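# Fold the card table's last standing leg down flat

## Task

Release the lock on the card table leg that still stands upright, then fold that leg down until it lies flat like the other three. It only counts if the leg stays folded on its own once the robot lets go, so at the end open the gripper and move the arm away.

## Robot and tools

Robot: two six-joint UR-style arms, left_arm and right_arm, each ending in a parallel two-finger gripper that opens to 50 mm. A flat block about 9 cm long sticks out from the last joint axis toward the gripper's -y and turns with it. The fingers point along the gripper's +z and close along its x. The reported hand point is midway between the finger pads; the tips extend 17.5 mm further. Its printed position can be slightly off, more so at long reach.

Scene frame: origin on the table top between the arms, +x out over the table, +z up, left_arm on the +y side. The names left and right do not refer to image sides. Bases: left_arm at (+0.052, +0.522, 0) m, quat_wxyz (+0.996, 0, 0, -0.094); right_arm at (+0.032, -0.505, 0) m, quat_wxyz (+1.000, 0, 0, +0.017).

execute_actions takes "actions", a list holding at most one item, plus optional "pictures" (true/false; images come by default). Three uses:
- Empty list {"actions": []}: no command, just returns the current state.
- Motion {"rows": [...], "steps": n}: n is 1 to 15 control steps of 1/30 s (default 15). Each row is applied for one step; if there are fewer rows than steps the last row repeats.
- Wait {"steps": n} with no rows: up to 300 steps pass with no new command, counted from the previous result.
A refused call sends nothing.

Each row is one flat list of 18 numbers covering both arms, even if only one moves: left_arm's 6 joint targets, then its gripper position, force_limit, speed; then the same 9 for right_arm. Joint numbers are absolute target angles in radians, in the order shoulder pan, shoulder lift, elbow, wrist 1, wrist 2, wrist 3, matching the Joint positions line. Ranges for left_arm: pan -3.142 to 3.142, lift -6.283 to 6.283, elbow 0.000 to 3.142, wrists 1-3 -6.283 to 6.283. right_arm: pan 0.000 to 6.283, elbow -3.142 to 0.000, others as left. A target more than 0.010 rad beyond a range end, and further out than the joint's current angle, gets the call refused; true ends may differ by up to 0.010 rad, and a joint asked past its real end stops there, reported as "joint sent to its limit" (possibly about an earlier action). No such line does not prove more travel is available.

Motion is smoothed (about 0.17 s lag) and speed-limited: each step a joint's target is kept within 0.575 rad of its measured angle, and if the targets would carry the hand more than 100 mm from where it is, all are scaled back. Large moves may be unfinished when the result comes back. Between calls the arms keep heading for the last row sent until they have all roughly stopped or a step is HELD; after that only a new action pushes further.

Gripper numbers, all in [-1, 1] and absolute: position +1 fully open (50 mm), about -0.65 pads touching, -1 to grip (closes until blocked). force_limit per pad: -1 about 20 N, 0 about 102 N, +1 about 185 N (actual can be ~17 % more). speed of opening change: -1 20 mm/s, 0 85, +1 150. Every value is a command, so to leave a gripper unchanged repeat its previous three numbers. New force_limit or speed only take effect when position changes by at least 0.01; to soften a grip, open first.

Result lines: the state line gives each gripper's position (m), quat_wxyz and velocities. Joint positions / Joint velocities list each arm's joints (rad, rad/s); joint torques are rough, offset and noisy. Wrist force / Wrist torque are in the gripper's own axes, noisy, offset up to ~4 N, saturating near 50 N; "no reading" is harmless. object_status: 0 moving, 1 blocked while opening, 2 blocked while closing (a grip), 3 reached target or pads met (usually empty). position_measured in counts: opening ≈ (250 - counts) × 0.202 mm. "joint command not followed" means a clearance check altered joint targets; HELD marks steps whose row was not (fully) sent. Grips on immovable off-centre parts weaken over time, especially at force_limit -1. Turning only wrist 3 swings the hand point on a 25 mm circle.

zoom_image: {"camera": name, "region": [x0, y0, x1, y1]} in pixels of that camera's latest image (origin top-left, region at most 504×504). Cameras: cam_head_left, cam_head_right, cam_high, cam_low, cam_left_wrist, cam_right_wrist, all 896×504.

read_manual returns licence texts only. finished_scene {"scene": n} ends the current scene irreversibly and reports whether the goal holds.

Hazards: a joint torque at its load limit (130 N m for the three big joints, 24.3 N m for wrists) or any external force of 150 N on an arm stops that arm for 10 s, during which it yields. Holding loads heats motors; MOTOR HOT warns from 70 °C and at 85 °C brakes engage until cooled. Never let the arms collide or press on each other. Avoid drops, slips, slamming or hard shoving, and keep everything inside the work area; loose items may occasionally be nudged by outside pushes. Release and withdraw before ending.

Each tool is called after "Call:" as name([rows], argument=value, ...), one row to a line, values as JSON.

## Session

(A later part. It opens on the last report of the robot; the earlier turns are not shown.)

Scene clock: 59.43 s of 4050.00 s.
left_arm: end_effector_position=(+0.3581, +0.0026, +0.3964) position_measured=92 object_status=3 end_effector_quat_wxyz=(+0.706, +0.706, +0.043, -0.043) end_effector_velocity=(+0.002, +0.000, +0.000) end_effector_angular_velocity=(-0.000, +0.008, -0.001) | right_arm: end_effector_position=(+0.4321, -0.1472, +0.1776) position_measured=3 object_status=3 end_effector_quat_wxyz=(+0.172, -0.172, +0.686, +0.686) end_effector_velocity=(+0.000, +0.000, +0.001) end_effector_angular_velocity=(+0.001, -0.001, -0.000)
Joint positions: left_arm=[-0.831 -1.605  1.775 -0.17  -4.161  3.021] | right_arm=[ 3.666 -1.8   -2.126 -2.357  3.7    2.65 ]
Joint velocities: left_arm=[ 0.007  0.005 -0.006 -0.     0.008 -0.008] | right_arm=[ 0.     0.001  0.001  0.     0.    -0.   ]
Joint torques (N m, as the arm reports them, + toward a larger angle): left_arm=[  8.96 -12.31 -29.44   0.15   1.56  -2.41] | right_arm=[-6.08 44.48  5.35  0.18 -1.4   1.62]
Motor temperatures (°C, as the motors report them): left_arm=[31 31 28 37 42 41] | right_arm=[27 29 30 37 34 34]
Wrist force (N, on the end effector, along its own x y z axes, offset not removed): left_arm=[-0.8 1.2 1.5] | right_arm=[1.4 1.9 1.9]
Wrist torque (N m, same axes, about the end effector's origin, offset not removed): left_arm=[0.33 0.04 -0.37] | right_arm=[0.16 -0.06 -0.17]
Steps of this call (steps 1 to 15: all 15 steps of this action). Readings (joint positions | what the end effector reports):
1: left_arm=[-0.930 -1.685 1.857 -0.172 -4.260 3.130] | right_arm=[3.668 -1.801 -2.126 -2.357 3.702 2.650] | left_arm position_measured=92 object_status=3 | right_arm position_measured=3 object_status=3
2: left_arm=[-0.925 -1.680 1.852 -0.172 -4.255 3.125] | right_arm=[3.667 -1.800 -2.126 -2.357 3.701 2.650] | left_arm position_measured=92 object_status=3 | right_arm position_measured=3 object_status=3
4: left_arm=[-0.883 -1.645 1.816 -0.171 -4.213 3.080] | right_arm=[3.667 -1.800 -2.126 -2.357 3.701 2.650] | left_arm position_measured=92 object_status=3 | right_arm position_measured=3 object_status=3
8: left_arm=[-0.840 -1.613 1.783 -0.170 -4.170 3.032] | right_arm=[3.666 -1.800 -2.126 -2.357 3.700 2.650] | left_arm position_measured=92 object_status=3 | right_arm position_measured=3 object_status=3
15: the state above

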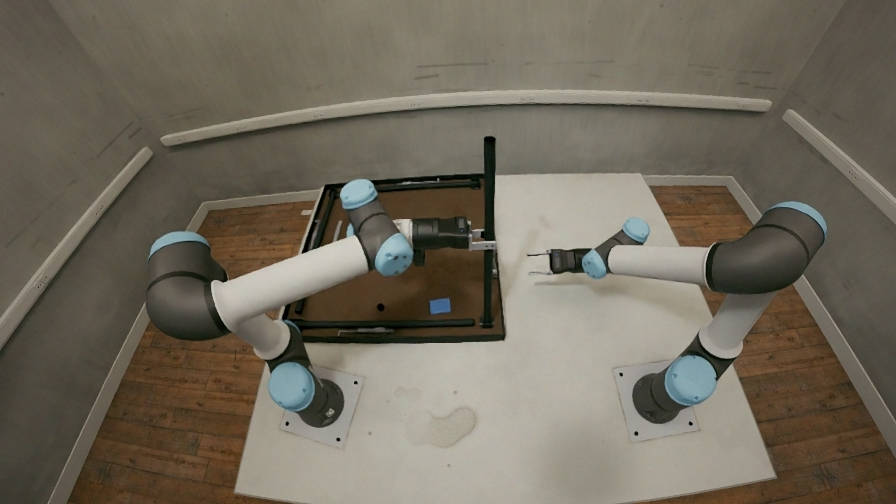

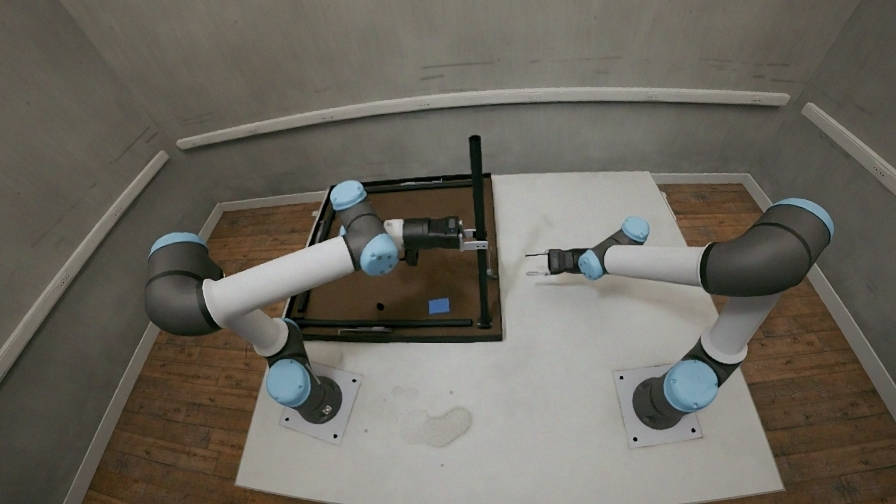

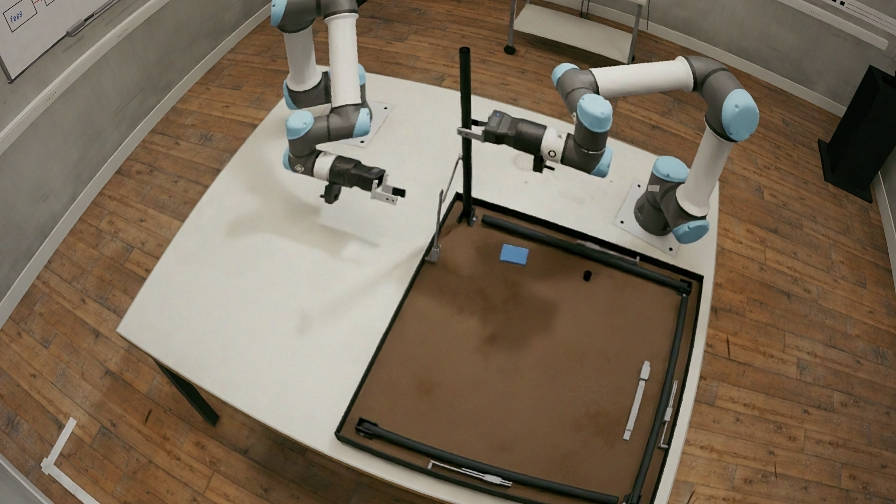

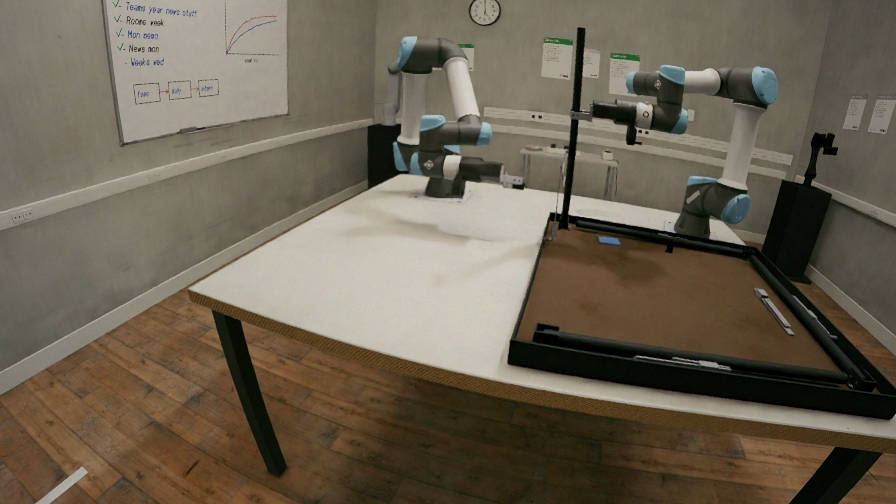

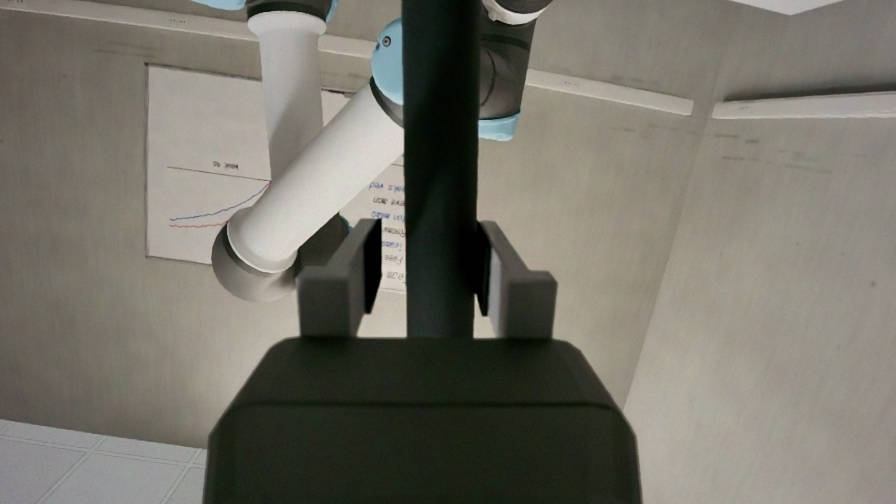

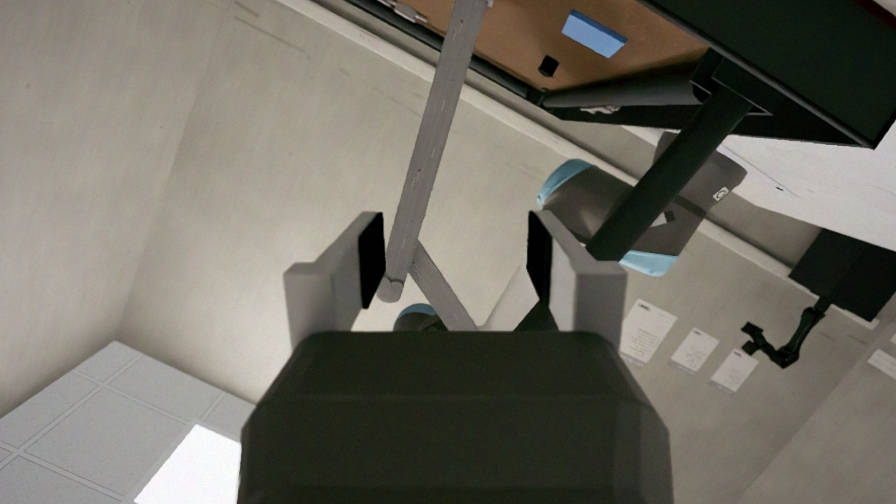

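Call:
execute_actions([
  {"rows":[[-0.717,-1.502,1.661,-0.159,-4.047,2.89,0.4,-0.5,0,3.5,-1.8,-1.75,-2.357,3.0,3.1,1,0,0]],"steps":12},
], pictures=false)

Call:
execute_actions([
  {"rows":[[-0.612,-1.365,1.512,-0.147,-3.942,2.74,0.4,-0.5,0,3.5,-1.8,-1.6,-2,2.4,3.5,1,0,0]],"steps":12},
], pictures=false)

Call:
execute_actions([
  {"rows":[[-0.518,-1.222,1.351,-0.129,-3.848,2.59,0.4,-0.5,0,3.5,-1.85,-1.6,-1.6,1.9,3.9,1,0,0]],"steps":12},
], pictures=false)

Call:
execute_actions([
  {"rows":[[-0.455,-1.074,1.217,-0.143,-3.785,2.44,0.4,-0.5,0,3.5,-1.947,-1.601,-1.164,1.571,4.292,1,0,0]],"steps":12},
], pictures=false)

Call:
execute_actions([
  {"rows":[[-0.399,-0.926,1.084,-0.158,-3.729,2.29,0.4,-0.5,0,3.5,-1.947,-1.601,-1.164,1.571,4.292,1,0,0]]},
])

Scene clock: 71.27 s of 4050.00 s.
left_arm: end_effector_position=(+0.4074, +0.0040, +0.4004) position_measured=92 object_status=3 end_effector_quat_wxyz=(+0.702, +0.702, +0.088, -0.088) end_effector_velocity=(+0.013, +0.001, +0.001) end_effector_angular_velocity=(-0.001, +0.033, -0.001) | right_arm: end_effector_position=(+0.4219, -0.1906, +0.2917) position_measured=3 object_status=3 end_effector_quat_wxyz=(-0.014, -0.308, +0.646, +0.698) end_effector_velocity=(-0.128, -0.109, -0.006) end_effector_angular_velocity=(-0.331, -0.057, +0.741)
Joint positions: left_arm=[-0.719 -1.504  1.663 -0.159 -4.049  2.893] | right_arm=[ 3.506 -1.8   -1.767 -2.357  3.071  3.077]
Joint velocities: left_arm=[ 0.028  0.026 -0.028  0.002  0.029 -0.034] | right_arm=[-0.073  0.     0.21  -0.    -0.877  0.287]
Joint torques (N m, as the arm reports them, + toward a larger angle): left_arm=[  7.71 -18.56 -31.26   0.37   1.59  -2.08] | right_arm=[-1.93 36.26 28.14 -0.33 -1.32  2.05]
Motor temperatures (°C, as the motors report them): left_arm=[31 31 28 37 42 41] | right_arm=[27 29 30 37 34 34]
Wrist force (N, on the end effector, along its own x y z axes, offset not removed): left_arm=[-1.1 -1.4 -3.4] | right_arm=[0.6 1.8 1.7]
Wrist torque (N m, same axes, about the end effector's origin, offset not removed): left_arm=[-0.42 0.41 -0.21] | right_arm=[0.05 0.20 -0.19]
Steps of this call (steps 1 to 15: the robot went on to your last target; steps 16 to 90: nothing new was sent; then 8.43 s passed at rest; steps 91 to 102: all 12 steps of this action). Readings (joint positions | what the end effector reports):
91: left_arm=[-0.830 -1.605 1.775 -0.170 -4.160 3.020] | right_arm=[3.666 -1.800 -2.126 -2.357 3.700 2.650] | left_arm position_measured=92 object_status=3 | right_arm position_measured=3 object_status=3
92: left_arm=[-0.825 -1.600 1.770 -0.168 -4.155 3.015] | right_arm=[3.661 -1.800 -2.122 -2.357 3.695 2.655] | left_arm position_measured=92 object_status=3 | right_arm position_measured=3 object_status=3
94: left_arm=[-0.779 -1.557 1.724 -0.164 -4.109 2.964] | right_arm=[3.613 -1.800 -2.055 -2.357 3.627 2.723] | left_arm position_measured=92 object_status=3 | right_arm position_measured=3 object_status=3
98: left_arm=[-0.729 -1.513 1.673 -0.160 -4.059 2.904] | right_arm=[3.530 -1.800 -1.840 -2.357 3.326 2.978] | left_arm position_measured=92 object_status=3 | right_arm position_measured=3 object_status=3
102: the state above

Scene clock: 71.67 s of 4050.00 s.
left_arm: end_effector_position=(+0.4679, +0.0016, +0.3984) position_measured=92 object_status=3 end_effector_quat_wxyz=(+0.693, +0.693, +0.140, -0.140) end_effector_velocity=(+0.016, +0.000, -0.001) end_effector_angular_velocity=(-0.001, +0.041, -0.001) | right_arm: end_effector_position=(+0.4230, -0.2672, +0.2569) position_measured=3 object_status=3 end_effector_quat_wxyz=(-0.124, -0.516, +0.692, +0.490) end_effector_velocity=(+0.014, -0.106, -0.076) end_effector_angular_velocity=(-0.448, -0.239, +0.257)
Joint positions: left_arm=[-0.614 -1.368  1.515 -0.147 -3.944  2.743] | right_arm=[ 3.5   -1.8   -1.603 -2.013  2.445  3.483]
Joint velocities: left_arm=[ 0.026  0.036 -0.04   0.004  0.027 -0.042] | right_arm=[-0.     0.002  0.041  0.162 -0.552  0.204]
Joint torques (N m, as the arm reports them, + toward a larger angle): left_arm=[  8.21 -22.71 -31.64   0.04   0.98  -2.21] | right_arm=[-5.71 25.39 34.7   2.57 -0.34  2.12]
Motor temperatures (°C, as the motors report them): left_arm=[31 31 28 37 42 41] | right_arm=[27 29 30 37 34 34]
Wrist force (N, on the end effector, along its own x y z axes, offset not removed): left_arm=[5.6 -5.6 -0.3] | right_arm=[1.5 -0.6 1.1]
Wrist torque (N m, same axes, about the end effector's origin, offset not removed): left_arm=[-0.68 -0.74 -0.31] | right_arm=[-0.21 0.00 -0.19]
Steps of this call (steps 1 to 12: all 12 steps of this action). Readings (joint positions | what the end effector reports):
1: left_arm=[-0.718 -1.503 1.663 -0.159 -4.048 2.892] | right_arm=[3.504 -1.800 -1.761 -2.357 3.047 3.085] | left_arm position_measured=92 object_status=3 | right_arm position_measured=3 object_status=3
2: left_arm=[-0.713 -1.498 1.657 -0.157 -4.043 2.886] | right_arm=[3.503 -1.800 -1.753 -2.352 3.026 3.095] | left_arm position_measured=92 object_status=3 | right_arm position_measured=3 object_status=3
4: left_arm=[-0.669 -1.445 1.602 -0.152 -3.999 2.830] | right_arm=[3.501 -1.800 -1.694 -2.284 2.940 3.169] | left_arm position_measured=92 object_status=3 | right_arm position_measured=3 object_status=3
8: left_arm=[-0.623 -1.380 1.529 -0.148 -3.953 2.758] | right_arm=[3.500 -1.800 -1.618 -2.068 2.630 3.413] | left_arm position_measured=92 object_status=3 | right_arm position_measured=3 object_status=3
12: the state above

Scene clock: 72.07 s of 4050.00 s.
left_arm: end_effector_position=(+0.5311, +0.0041, +0.3906) position_measured=92 object_status=3 end_effector_quat_wxyz=(+0.681, +0.681, +0.192, -0.191) end_effector_velocity=(+0.018, +0.000, -0.001) end_effector_angular_velocity=(-0.003, +0.038, +0.003) | right_arm: end_effector_position=(+0.5208, -0.3571, +0.1680) position_measured=3 object_status=3 end_effector_quat_wxyz=(-0.133, -0.532, +0.808, +0.216) end_effector_velocity=(+0.129, -0.096, -0.050) end_effector_angular_velocity=(-0.473, -0.411, -0.135)
Joint positions: left_arm=[-0.52  -1.225  1.355 -0.129 -3.85   2.593] | right_arm=[ 3.5   -1.847 -1.6   -1.629  1.941  3.87 ]
Joint velocities: left_arm=[ 0.022  0.039 -0.046  0.003  0.019 -0.041] | right_arm=[ 0.001 -0.035  0.002  0.363 -0.507  0.363]
Joint torques (N m, as the arm reports them, + toward a larger angle): left_arm=[ 10.23 -30.6  -29.6    0.94   1.85  -2.55] | right_arm=[-4.2  26.37 35.52  3.12 -0.86  2.09]
Motor temperatures (°C, as the motors report them): left_arm=[31 31 28 37 42 41] | right_arm=[27 29 30 37 34 34]
Wrist force (N, on the end effector, along its own x y z axes, offset not removed): left_arm=[1.2 -1.1 3.7] | right_arm=[1.1 -1.7 2.0]
Wrist torque (N m, same axes, about the end effector's origin, offset not removed): left_arm=[0.42 0.17 -0.21] | right_arm=[-0.28 0.06 -0.14]
Steps of this call (steps 1 to 12: all 12 steps of this action). Readings (joint positions | what the end effector reports):
1: left_arm=[-0.613 -1.367 1.514 -0.147 -3.943 2.742] | right_arm=[3.500 -1.800 -1.602 -2.009 2.429 3.489] | left_arm position_measured=92 object_status=3 | right_arm position_measured=3 object_status=3
2: left_arm=[-0.608 -1.361 1.508 -0.145 -3.938 2.736] | right_arm=[3.500 -1.803 -1.602 -2.001 2.415 3.498] | left_arm position_measured=92 object_status=3 | right_arm position_measured=3 object_status=3
4: left_arm=[-0.568 -1.307 1.451 -0.137 -3.897 2.680] | right_arm=[3.500 -1.817 -1.601 -1.931 2.335 3.568] | left_arm position_measured=92 object_status=3 | right_arm position_measured=3 object_status=3
8: left_arm=[-0.527 -1.238 1.370 -0.131 -3.858 2.608] | right_arm=[3.500 -1.837 -1.601 -1.741 2.093 3.759] | left_arm position_measured=92 object_status=3 | right_arm position_measured=3 object_status=3
12: the state above

Scene clock: 72.47 s of 4050.00 s.
left_arm: end_effector_position=(+0.5880, +0.0018, +0.3622) position_measured=92 object_status=3 end_effector_quat_wxyz=(+0.665, +0.664, +0.242, -0.242) end_effector_velocity=(+0.014, -0.001, -0.008) end_effector_angular_velocity=(-0.000, +0.042, -0.000) | right_arm: end_effector_position=(+0.6622, -0.4071, +0.1296) position_measured=3 object_status=3 end_effector_quat_wxyz=(-0.011, -0.406, +0.914, +0.010) end_effector_velocity=(+0.107, -0.031, +0.005) end_effector_angular_velocity=(-0.122, -0.360, -0.296)
Joint positions: left_arm=[-0.456 -1.077  1.22  -0.143 -3.786  2.443] | right_arm=[ 3.5   -1.943 -1.601 -1.192  1.591  4.267]
Joint velocities: left_arm=[ 0.014  0.039 -0.036 -0.003  0.014 -0.042] | right_arm=[-0.    -0.056 -0.001  0.349 -0.244  0.301]
Joint torques (N m, as the arm reports them, + toward a larger angle): left_arm=[ 10.63 -38.34 -30.95  -4.57   1.5   -2.24] | right_arm=[-1.29 30.5  11.43  4.04 -1.37  2.17]
Motor temperatures (°C, as the motors report them): left_arm=[31 31 28 37 42 41] | right_arm=[27 29 30 37 34 34]
Wrist force (N, on the end effector, along its own x y z axes, offset not removed): left_arm=[2.4 0.7 -4.7] | right_arm=[0.2 0.1 2.6]
Wrist torque (N m, same axes, about the end effector's origin, offset not removed): left_arm=[0.69 0.10 -0.17] | right_arm=[0.04 0.18 -0.10]
Steps of this call (steps 1 to 12: all 12 steps of this action). Readings (joint positions | what the end effector reports):
1: left_arm=[-0.519 -1.224 1.353 -0.129 -3.849 2.592] | right_arm=[3.500 -1.848 -1.600 -1.619 1.927 3.880] | left_arm position_measured=92 object_status=3 | right_arm position_measured=3 object_status=3
2: left_arm=[-0.514 -1.218 1.348 -0.130 -3.844 2.586] | right_arm=[3.500 -1.853 -1.600 -1.608 1.913 3.892] | left_arm position_measured=92 object_status=3 | right_arm position_measured=3 object_status=3
4: left_arm=[-0.486 -1.163 1.295 -0.137 -3.816 2.530] | right_arm=[3.500 -1.880 -1.600 -1.533 1.841 3.966] | left_arm position_measured=92 object_status=3 | right_arm position_measured=3 object_status=3
8: left_arm=[-0.461 -1.091 1.232 -0.142 -3.791 2.458] | right_arm=[3.500 -1.924 -1.600 -1.307 1.671 4.168] | left_arm position_measured=92 object_status=3 | right_arm position_measured=3 object_status=3
12: the state above

Scene clock: 72.97 s of 4050.00 s.
left_arm: end_effector_position=(+0.6424, +0.0042, +0.3246) position_measured=92 object_status=3 end_effector_quat_wxyz=(+0.644, +0.644, +0.292, -0.292) end_effector_velocity=(+0.003, -0.000, -0.004) end_effector_angular_velocity=(+0.001, +0.013, -0.002) | right_arm: end_effector_position=(+0.6708, -0.4096, +0.1302) position_measured=3 object_status=3 end_effector_quat_wxyz=(+0.000, -0.395, +0.918, +0.000) end_effector_velocity=(+0.000, -0.001, -0.000) end_effector_angular_velocity=(-0.001, -0.000, -0.001)
Joint positions: left_arm=[-0.399 -0.927  1.085 -0.158 -3.729  2.291] | right_arm=[ 3.5   -1.947 -1.601 -1.164  1.571  4.292]
Joint velocities: left_arm=[ 0.003  0.012 -0.01  -0.001  0.005 -0.012] | right_arm=[-0.001 -0.     0.    -0.    -0.001  0.001]
Joint torques (N m, as the arm reports them, + toward a larger angle): left_arm=[  8.81 -43.2  -31.34  -4.7    1.2   -2.51] | right_arm=[ 2.54 27.88 12.41  4.08 -1.36  2.36]
Motor temperatures (°C, as the motors report them): left_arm=[31 31 28 37 42 41] | right_arm=[27 29 30 37 34 34]
Wrist force (N, on the end effector, along its own x y z axes, offset not removed): left_arm=[1.7 -6.3 -3.8] | right_arm=[-0.1 3.2 1.7]
Wrist torque (N m, same axes, about the end effector's origin, offset not removed): left_arm=[-0.73 0.07 -0.37] | right_arm=[0.41 0.30 -0.08]
Steps of this call (steps 1 to 15: all 15 steps of this action). Readings (joint positions | what the end effector reports):
1: left_arm=[-0.456 -1.076 1.219 -0.143 -3.786 2.442] | right_arm=[3.500 -1.944 -1.601 -1.183 1.584 4.276] | left_arm position_measured=92 object_status=3 | right_arm position_measured=3 object_status=3
2: left_arm=[-0.451 -1.071 1.213 -0.145 -3.781 2.436] | right_arm=[3.500 -1.945 -1.601 -1.176 1.580 4.281] | left_arm position_measured=92 object_status=3 | right_arm position_measured=3 object_status=3
4: left_arm=[-0.426 -1.015 1.161 -0.151 -3.756 2.380] | right_arm=[3.500 -1.946 -1.601 -1.169 1.575 4.287] | left_arm position_measured=92 object_status=3 | right_arm position_measured=3 object_status=3
8: left_arm=[-0.404 -0.943 1.099 -0.157 -3.734 2.308] | right_arm=[3.500 -1.947 -1.601 -1.165 1.572 4.291] | left_arm position_measured=92 object_status=3 | right_arm position_measured=3 object_status=3
15: the state above

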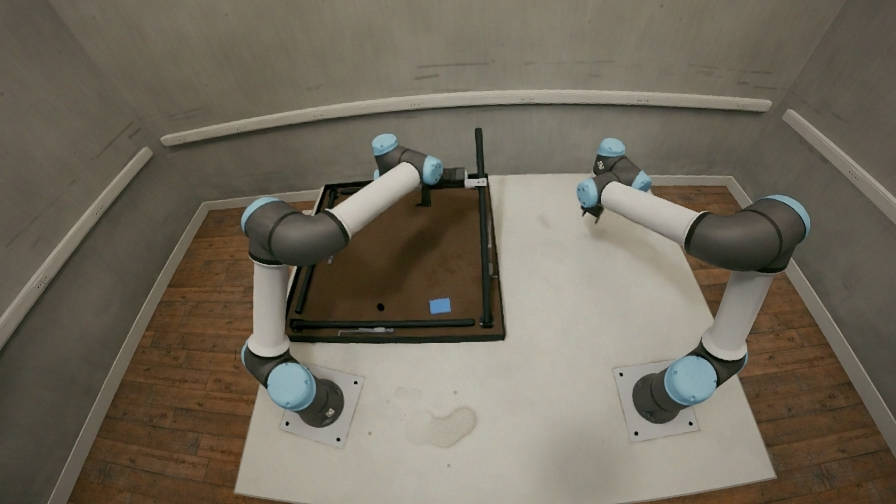

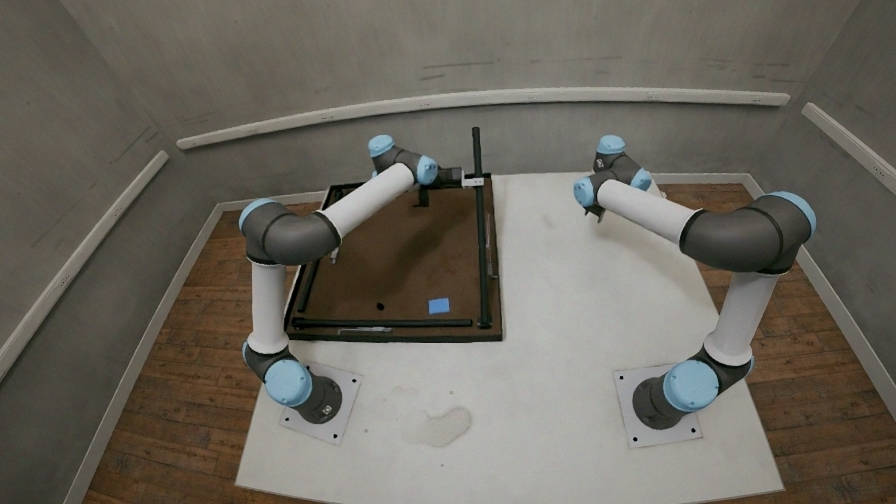

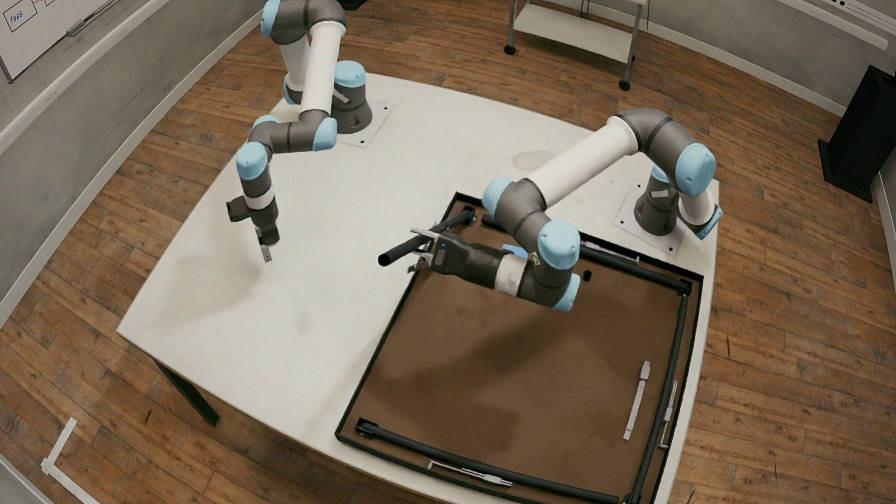

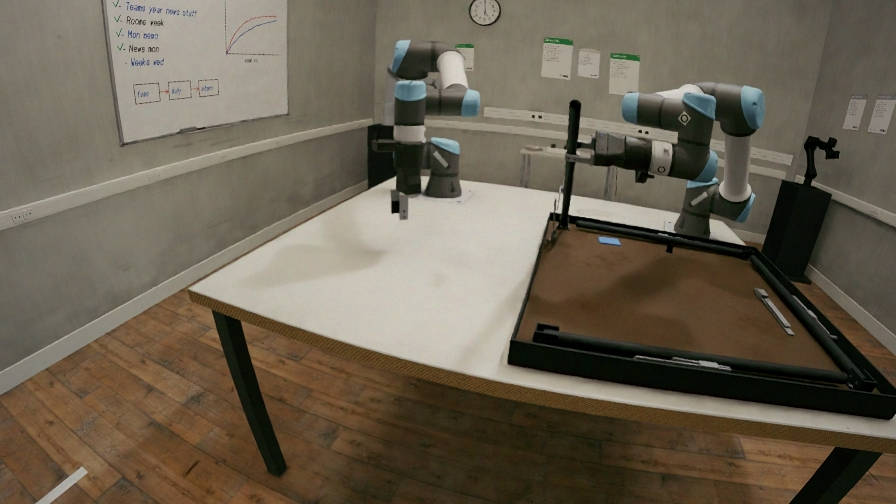

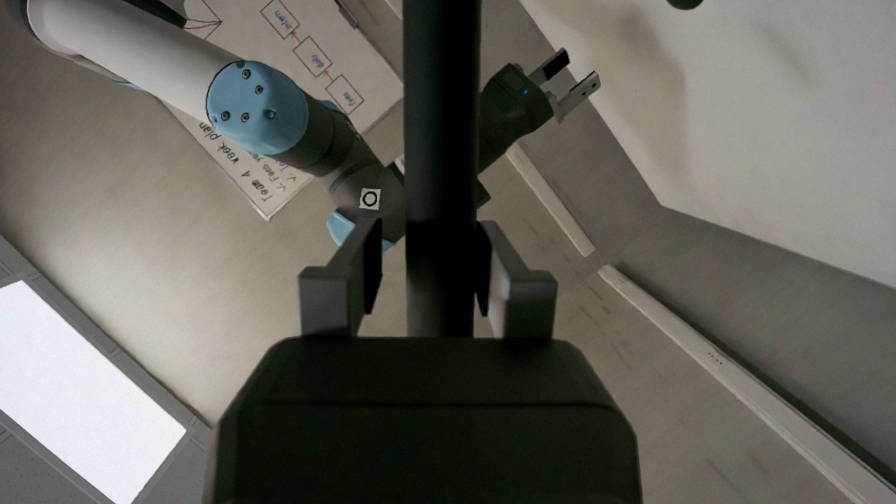

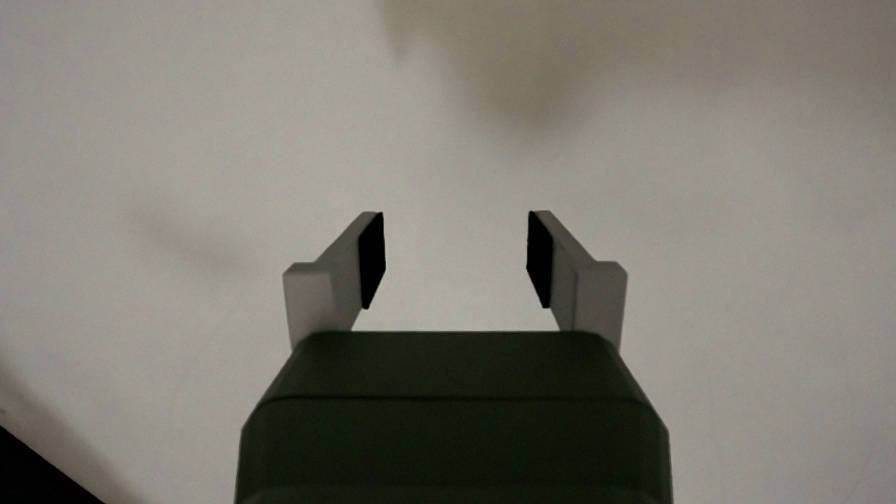

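Call:
execute_actions([
  {"rows":[[-0.367,-0.79,0.995,-0.205,-3.697,2.14,0.4,-0.5,0,3.65,-1.947,-1.601,-1.164,1.571,4.292,1,0,0]],"steps":12},
], pictures=false)

Call:
execute_actions([
  {"rows":[[-0.341,-0.666,0.9255,-0.259,-3.671,1.99,0.4,-0.5,0,3.8,-1.947,-1.601,-1.164,1.571,4.292,1,0,0]],"steps":12},
], pictures=false)

Call:
execute_actions([
  {"rows":[[-0.326,-0.545,0.867,-0.322,-3.656,1.84,0.4,-0.5,0,3.95,-1.947,-1.601,-1.164,1.571,4.292,1,0,0]],"steps":12},
], pictures=false)

Call:
execute_actions([
  {"rows":[[-0.316,-0.432,0.822,-0.39,-3.646,1.69,0.4,-0.5,0,4.1,-1.947,-1.601,-1.164,1.571,4.292,1,0,0]],"steps":12},
], pictures=false)

Call:
execute_actions([
  {"rows":[[-0.316,-0.432,0.822,-0.39,-3.646,1.69,0.4,-0.5,0,4.258,-1.947,-1.601,-1.164,1.571,4.292,0.6,0,0]]},
])

Scene clock: 78.53 s of 4050.00 s.
left_arm: end_effector_position=(+0.6816, +0.0026, +0.2727) position_measured=92 object_status=3 end_effector_quat_wxyz=(+0.621, +0.621, +0.338, -0.338) end_effector_velocity=(+0.008, -0.001, -0.015) end_effector_angular_velocity=(+0.002, +0.044, -0.001) | right_arm: end_effector_position=(+0.6500, -0.3173, +0.1301) position_measured=3 object_status=3 end_effector_quat_wxyz=(+0.000, -0.462, +0.887, +0.000) end_effector_velocity=(-0.007, +0.025, -0.001) end_effector_angular_velocity=(-0.001, +0.001, +0.040)
Joint positions: left_arm=[-0.368 -0.793  0.997 -0.204 -3.698  2.143] | right_arm=[ 3.647 -1.947 -1.601 -1.164  1.571  4.292]
Joint velocities: left_arm=[ 0.006  0.034 -0.021 -0.01   0.007 -0.041] | right_arm=[ 0.04  -0.001  0.     0.    -0.    -0.   ]
Joint torques (N m, as the arm reports them, + toward a larger angle): left_arm=[  7.39 -47.82 -29.9   -3.82   2.44  -2.37] | right_arm=[ 7.85 33.92 14.84  2.82 -1.37  2.12]
Motor temperatures (°C, as the motors report them): left_arm=[31 31 28 37 42 41] | right_arm=[27 29 30 37 34 34]
Wrist force (N, on the end effector, along its own x y z axes, offset not removed): left_arm=[-0.4 0.9 -1.2] | right_arm=[0.0 2.1 1.8]
Wrist torque (N m, same axes, about the end effector's origin, offset not removed): left_arm=[0.15 0.75 0.08] | right_arm=[0.15 0.17 -0.06]
Steps of this call (steps 1 to 15: the robot went on to your last target; steps 16 to 90: nothing new was sent; then 2.17 s passed at rest; steps 91 to 102: all 12 steps of this action). Readings (joint positions | what the end effector reports):
91: left_arm=[-0.399 -0.926 1.084 -0.158 -3.729 2.290] | right_arm=[3.500 -1.947 -1.601 -1.164 1.571 4.292] | left_arm position_measured=92 object_status=3 | right_arm position_measured=3 object_status=3
92: left_arm=[-0.396 -0.921 1.079 -0.162 -3.725 2.285] | right_arm=[3.505 -1.947 -1.601 -1.164 1.571 4.292] | left_arm position_measured=92 object_status=3 | right_arm position_measured=3 object_status=3
94: left_arm=[-0.381 -0.869 1.041 -0.183 -3.711 2.230] | right_arm=[3.560 -1.947 -1.601 -1.164 1.571 4.292] | left_arm position_measured=92 object_status=3 | right_arm position_measured=3 object_status=3
98: left_arm=[-0.370 -0.805 1.004 -0.201 -3.700 2.158] | right_arm=[3.633 -1.947 -1.601 -1.164 1.571 4.292] | left_arm position_measured=92 object_status=3 | right_arm position_measured=3 object_status=3
102: the state above

Scene clock: 78.93 s of 4050.00 s.
left_arm: end_effector_position=(+0.7122, +0.0044, +0.2159) position_measured=92 object_status=3 end_effector_quat_wxyz=(+0.594, +0.594, +0.384, -0.384) end_effector_velocity=(+0.006, +0.000, -0.015) end_effector_angular_velocity=(+0.001, +0.044, -0.000) | right_arm: end_effector_position=(+0.6151, -0.2272, +0.1301) position_measured=3 object_status=3 end_effector_quat_wxyz=(+0.000, -0.527, +0.850, +0.000) end_effector_velocity=(-0.011, +0.024, +0.001) end_effector_angular_velocity=(+0.000, -0.001, +0.042)
Joint positions: left_arm=[-0.341 -0.669  0.927 -0.258 -3.671  1.993] | right_arm=[ 3.797 -1.947 -1.601 -1.164  1.571  4.292]
Joint velocities: left_arm=[ 0.005  0.03  -0.016 -0.012  0.006 -0.041] | right_arm=[ 0.041  0.001  0.001 -0.001 -0.    -0.   ]
Joint torques (N m, as the arm reports them, + toward a larger angle): left_arm=[  9.45 -48.71 -31.02  -3.79   2.24  -2.52] | right_arm=[ 8.84 37.96 17.63  1.91 -1.37  2.16]
Motor temperatures (°C, as the motors report them): left_arm=[31 31 28 37 42 41] | right_arm=[27 29 30 37 34 34]
Wrist force (N, on the end effector, along its own x y z axes, offset not removed): left_arm=[2.1 1.4 0.1] | right_arm=[0.3 2.0 0.7]
Wrist torque (N m, same axes, about the end effector's origin, offset not removed): left_arm=[-0.10 0.15 0.00] | right_arm=[0.15 0.08 -0.20]
Steps of this call (steps 1 to 12: all 12 steps of this action). Readings (joint positions | what the end effector reports):
1: left_arm=[-0.367 -0.792 0.996 -0.204 -3.697 2.142] | right_arm=[3.648 -1.947 -1.601 -1.164 1.571 4.292] | left_arm position_measured=92 object_status=3 | right_arm position_measured=3 object_status=3
2: left_arm=[-0.364 -0.786 0.991 -0.209 -3.694 2.136] | right_arm=[3.653 -1.947 -1.601 -1.164 1.571 4.292] | left_arm position_measured=92 object_status=3 | right_arm position_measured=3 object_status=3
4: left_arm=[-0.353 -0.737 0.960 -0.234 -3.683 2.080] | right_arm=[3.709 -1.947 -1.601 -1.164 1.571 4.292] | left_arm position_measured=92 object_status=3 | right_arm position_measured=3 object_status=3
8: left_arm=[-0.343 -0.679 0.932 -0.254 -3.673 2.008] | right_arm=[3.783 -1.947 -1.601 -1.164 1.571 4.292] | left_arm position_measured=92 object_status=3 | right_arm position_measured=3 object_status=3
12: the state above

Scene clock: 79.33 s of 4050.00 s.
left_arm: end_effector_position=(+0.7341, +0.0037, +0.1538) position_measured=92 object_status=3 end_effector_quat_wxyz=(+0.564, +0.563, +0.427, -0.427) end_effector_velocity=(+0.004, +0.000, -0.018) end_effector_angular_velocity=(+0.003, +0.047, +0.000) | right_arm: end_effector_position=(+0.5670, -0.1432, +0.1301) position_measured=3 object_status=3 end_effector_quat_wxyz=(+0.000, -0.589, +0.808, +0.000) end_effector_velocity=(-0.015, +0.022, -0.000) end_effector_angular_velocity=(-0.000, +0.001, +0.042)
Joint positions: left_arm=[-0.326 -0.548  0.868 -0.321 -3.656  1.843] | right_arm=[ 3.947 -1.947 -1.601 -1.164  1.571  4.292]
Joint velocities: left_arm=[ 0.003  0.031 -0.013 -0.013  0.003 -0.042] | right_arm=[ 0.042 -0.     0.    -0.001  0.    -0.   ]
Joint torques (N m, as the arm reports them, + toward a larger angle): left_arm=[  6.32 -53.26 -29.66  -3.6    2.75  -2.74] | right_arm=[ 7.77 42.47 20.02  3.51 -1.58  2.05]
Motor temperatures (°C, as the motors report them): left_arm=[31 31 28 37 42 41] | right_arm=[27 29 30 37 34 34]
Wrist force (N, on the end effector, along its own x y z axes, offset not removed): left_arm=[2.7 1.6 -0.2] | right_arm=[-0.8 2.5 3.1]
Wrist torque (N m, same axes, about the end effector's origin, offset not removed): left_arm=[0.02 0.22 -0.02] | right_arm=[0.18 0.30 -0.08]
Steps of this call (steps 1 to 12: all 12 steps of this action). Readings (joint positions | what the end effector reports):
1: left_arm=[-0.341 -0.668 0.926 -0.258 -3.671 1.992] | right_arm=[3.798 -1.947 -1.601 -1.164 1.571 4.292] | left_arm position_measured=92 object_status=3 | right_arm position_measured=3 object_status=3
2: left_arm=[-0.339 -0.662 0.921 -0.263 -3.669 1.986] | right_arm=[3.803 -1.947 -1.601 -1.164 1.571 4.292] | left_arm position_measured=92 object_status=3 | right_arm position_measured=3 object_status=3
4: left_arm=[-0.333 -0.614 0.895 -0.292 -3.663 1.930] | right_arm=[3.859 -1.947 -1.601 -1.164 1.571 4.292] | left_arm position_measured=92 object_status=3 | right_arm position_measured=3 object_status=3
8: left_arm=[-0.327 -0.558 0.873 -0.316 -3.657 1.858] | right_arm=[3.933 -1.947 -1.601 -1.164 1.571 4.292] | left_arm position_measured=92 object_status=3 | right_arm position_measured=3 object_status=3
12: the state above

Scene clock: 79.73 s of 4050.00 s.
left_arm: end_effector_position=(+0.7476, +0.0043, +0.0901) position_measured=92 object_status=3 end_effector_quat_wxyz=(+0.530, +0.530, +0.468, -0.468) end_effector_velocity=(+0.002, +0.001, -0.016) end_effector_angular_velocity=(+0.001, +0.043, -0.000) | right_arm: end_effector_position=(+0.5069, -0.0674, +0.1301) position_measured=3 object_status=3 end_effector_quat_wxyz=(+0.000, -0.648, +0.762, +0.000) end_effector_velocity=(-0.018, +0.020, +0.001) end_effector_angular_velocity=(+0.001, -0.001, +0.041)
Joint positions: left_arm=[-0.316 -0.434  0.823 -0.389 -3.646  1.693] | right_arm=[ 4.097 -1.947 -1.601 -1.164  1.571  4.292]
Joint velocities: left_arm=[ 0.002  0.027 -0.01  -0.015  0.002 -0.042] | right_arm=[ 0.041  0.     0.001  0.    -0.001  0.   ]
Joint torques (N m, as the arm reports them, + toward a larger angle): left_arm=[ 13.85 -55.72 -31.11  -4.24   1.26  -2.55] | right_arm=[ 7.64 47.21 23.33  3.71 -1.28  2.16]
Motor temperatures (°C, as the motors report them): left_arm=[31 31 28 37 42 41] | right_arm=[27 29 30 37 34 34]
Wrist force (N, on the end effector, along its own x y z axes, offset not removed): left_arm=[2.6 -3.7 3.5] | right_arm=[-1.3 2.6 3.0]
Wrist torque (N m, same axes, about the end effector's origin, offset not removed): left_arm=[-0.18 0.47 -0.23] | right_arm=[0.26 0.43 -0.07]
Steps of this call (steps 1 to 12: all 12 steps of this action). Readings (joint positions | what the end effector reports):
1: left_arm=[-0.326 -0.547 0.868 -0.321 -3.656 1.842] | right_arm=[3.948 -1.947 -1.601 -1.164 1.571 4.292] | left_arm position_measured=92 object_status=3 | right_arm position_measured=3 object_status=3
2: left_arm=[-0.325 -0.541 0.863 -0.326 -3.655 1.836] | right_arm=[3.953 -1.947 -1.601 -1.164 1.571 4.292] | left_arm position_measured=92 object_status=3 | right_arm position_measured=3 object_status=3
4: left_arm=[-0.320 -0.495 0.843 -0.357 -3.650 1.780] | right_arm=[4.009 -1.947 -1.601 -1.164 1.571 4.292] | left_arm position_measured=92 object_status=3 | right_arm position_measured=3 object_status=3
8: left_arm=[-0.317 -0.444 0.826 -0.384 -3.647 1.708] | right_arm=[4.083 -1.947 -1.601 -1.164 1.571 4.292] | left_arm position_measured=92 object_status=3 | right_arm position_measured=3 object_status=3
12: the state above

Scene clock: 80.23 s of 4050.00 s.
left_arm: end_effector_position=(+0.7477, +0.0044, +0.0887) position_measured=92 object_status=3 end_effector_quat_wxyz=(+0.529, +0.529, +0.469, -0.469) end_effector_velocity=(-0.000, +0.000, -0.001) end_effector_angular_velocity=(+0.001, +0.002, -0.000) | right_arm: end_effector_position=(+0.4310, +0.0027, +0.1301) position_measured=63 object_status=3 end_effector_quat_wxyz=(-0.000, +0.707, -0.707, -0.000) end_effector_velocity=(-0.006, +0.005, +0.001) end_effector_angular_velocity=(+0.001, -0.001, +0.013)
Joint positions: left_arm=[-0.316 -0.432  0.822 -0.39  -3.646  1.69 ] | right_arm=[ 4.257 -1.947 -1.601 -1.164  1.571  4.292]
Joint velocities: left_arm=[ 0.     0.002 -0.     0.001  0.     0.   ] | right_arm=[ 0.013  0.001  0.     0.    -0.     0.   ]
Joint torques (N m, as the arm reports them, + toward a larger angle): left_arm=[ 12.11 -53.54 -30.22  -4.12   1.24  -2.49] | right_arm=[ 8.62 51.71 26.94  3.46 -1.22  2.12]
Motor temperatures (°C, as the motors report them): left_arm=[31 31 28 37 42 41] | right_arm=[27 29 30 37 34 34]
Wrist force (N, on the end effector, along its own x y z axes, offset not removed): left_arm=[4.0 -4.3 0.5] | right_arm=[0.2 0.4 2.4]
Wrist torque (N m, same axes, about the end effector's origin, offset not removed): left_arm=[-0.34 0.04 -0.22] | right_arm=[0.02 0.21 -0.16]
Steps of this call (steps 1 to 15: all 15 steps of this action). Readings (joint positions | what the end effector reports):
1: left_arm=[-0.316 -0.434 0.822 -0.389 -3.646 1.692] | right_arm=[4.098 -1.947 -1.601 -1.164 1.571 4.292] | left_arm position_measured=92 object_status=3 | right_arm position_measured=5 object_status=0
2: left_arm=[-0.316 -0.433 0.822 -0.389 -3.646 1.691] | right_arm=[4.103 -1.947 -1.601 -1.164 1.571 4.292] | left_arm position_measured=92 object_status=3 | right_arm position_measured=19 object_status=0
4: left_arm=[-0.316 -0.433 0.822 -0.390 -3.646 1.691] | right_arm=[4.160 -1.947 -1.601 -1.164 1.571 4.292] | left_arm position_measured=92 object_status=3 | right_arm position_measured=47 object_status=0
8: left_arm=[-0.316 -0.432 0.822 -0.390 -3.646 1.690] | right_arm=[4.239 -1.947 -1.601 -1.164 1.571 4.292] | left_arm position_measured=92 object_status=3 | right_arm position_measured=63 object_status=0
15: the state above

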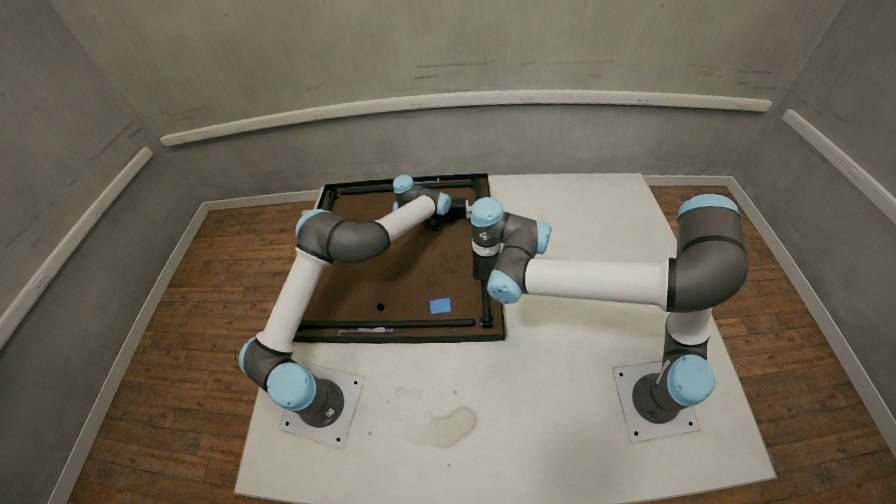

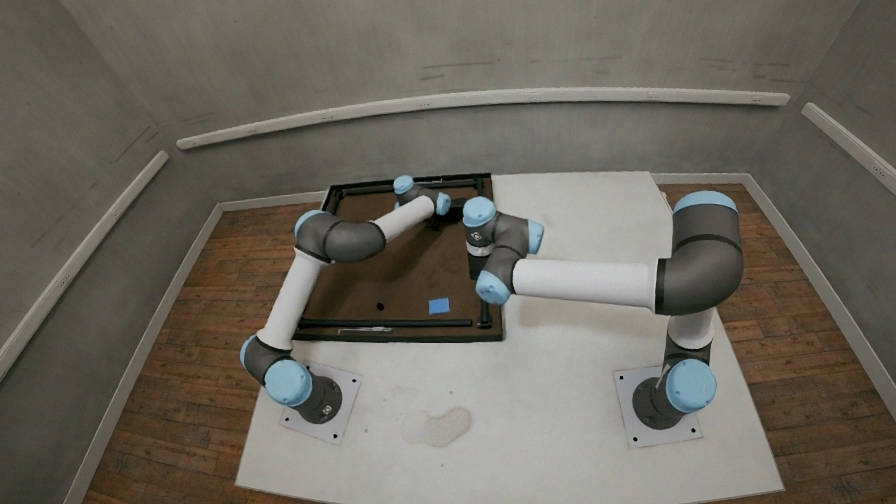

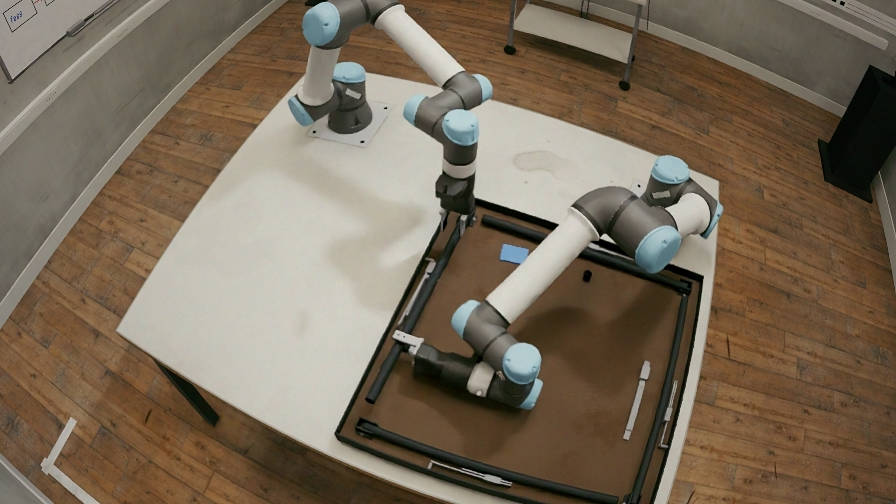

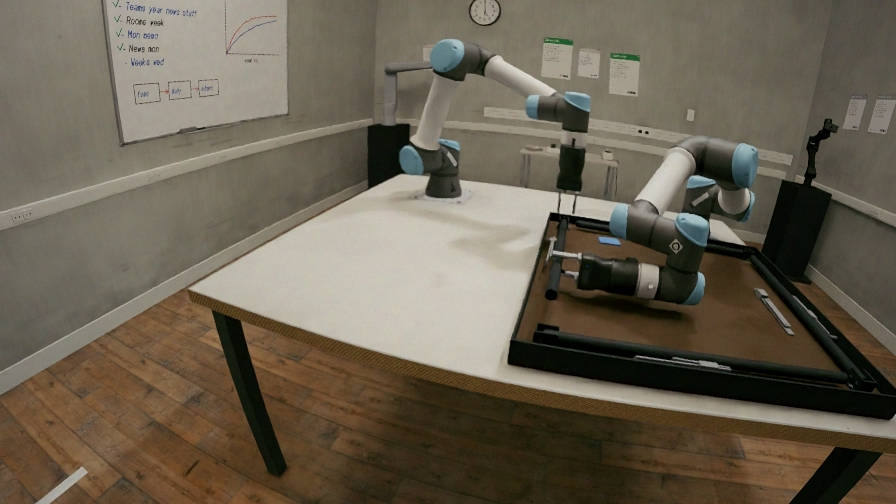

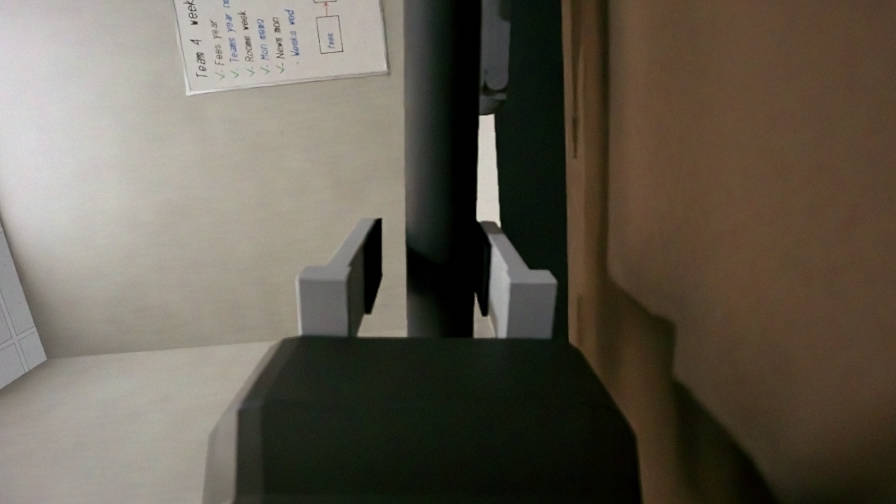

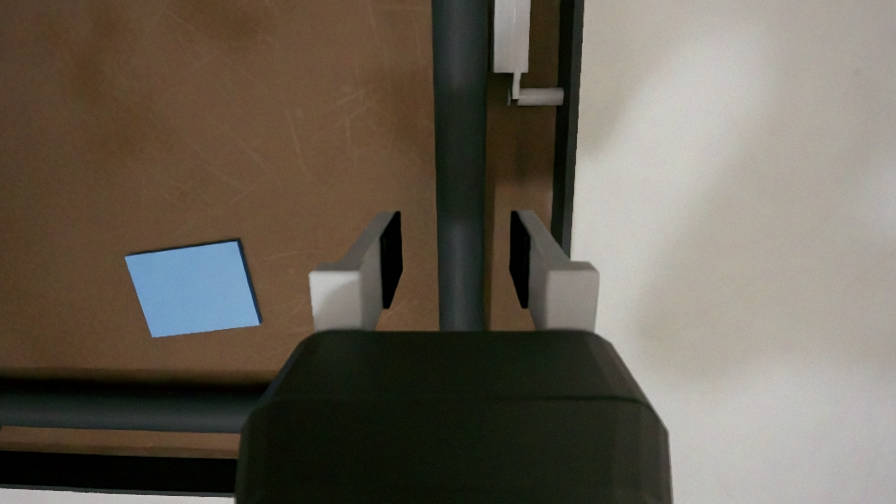

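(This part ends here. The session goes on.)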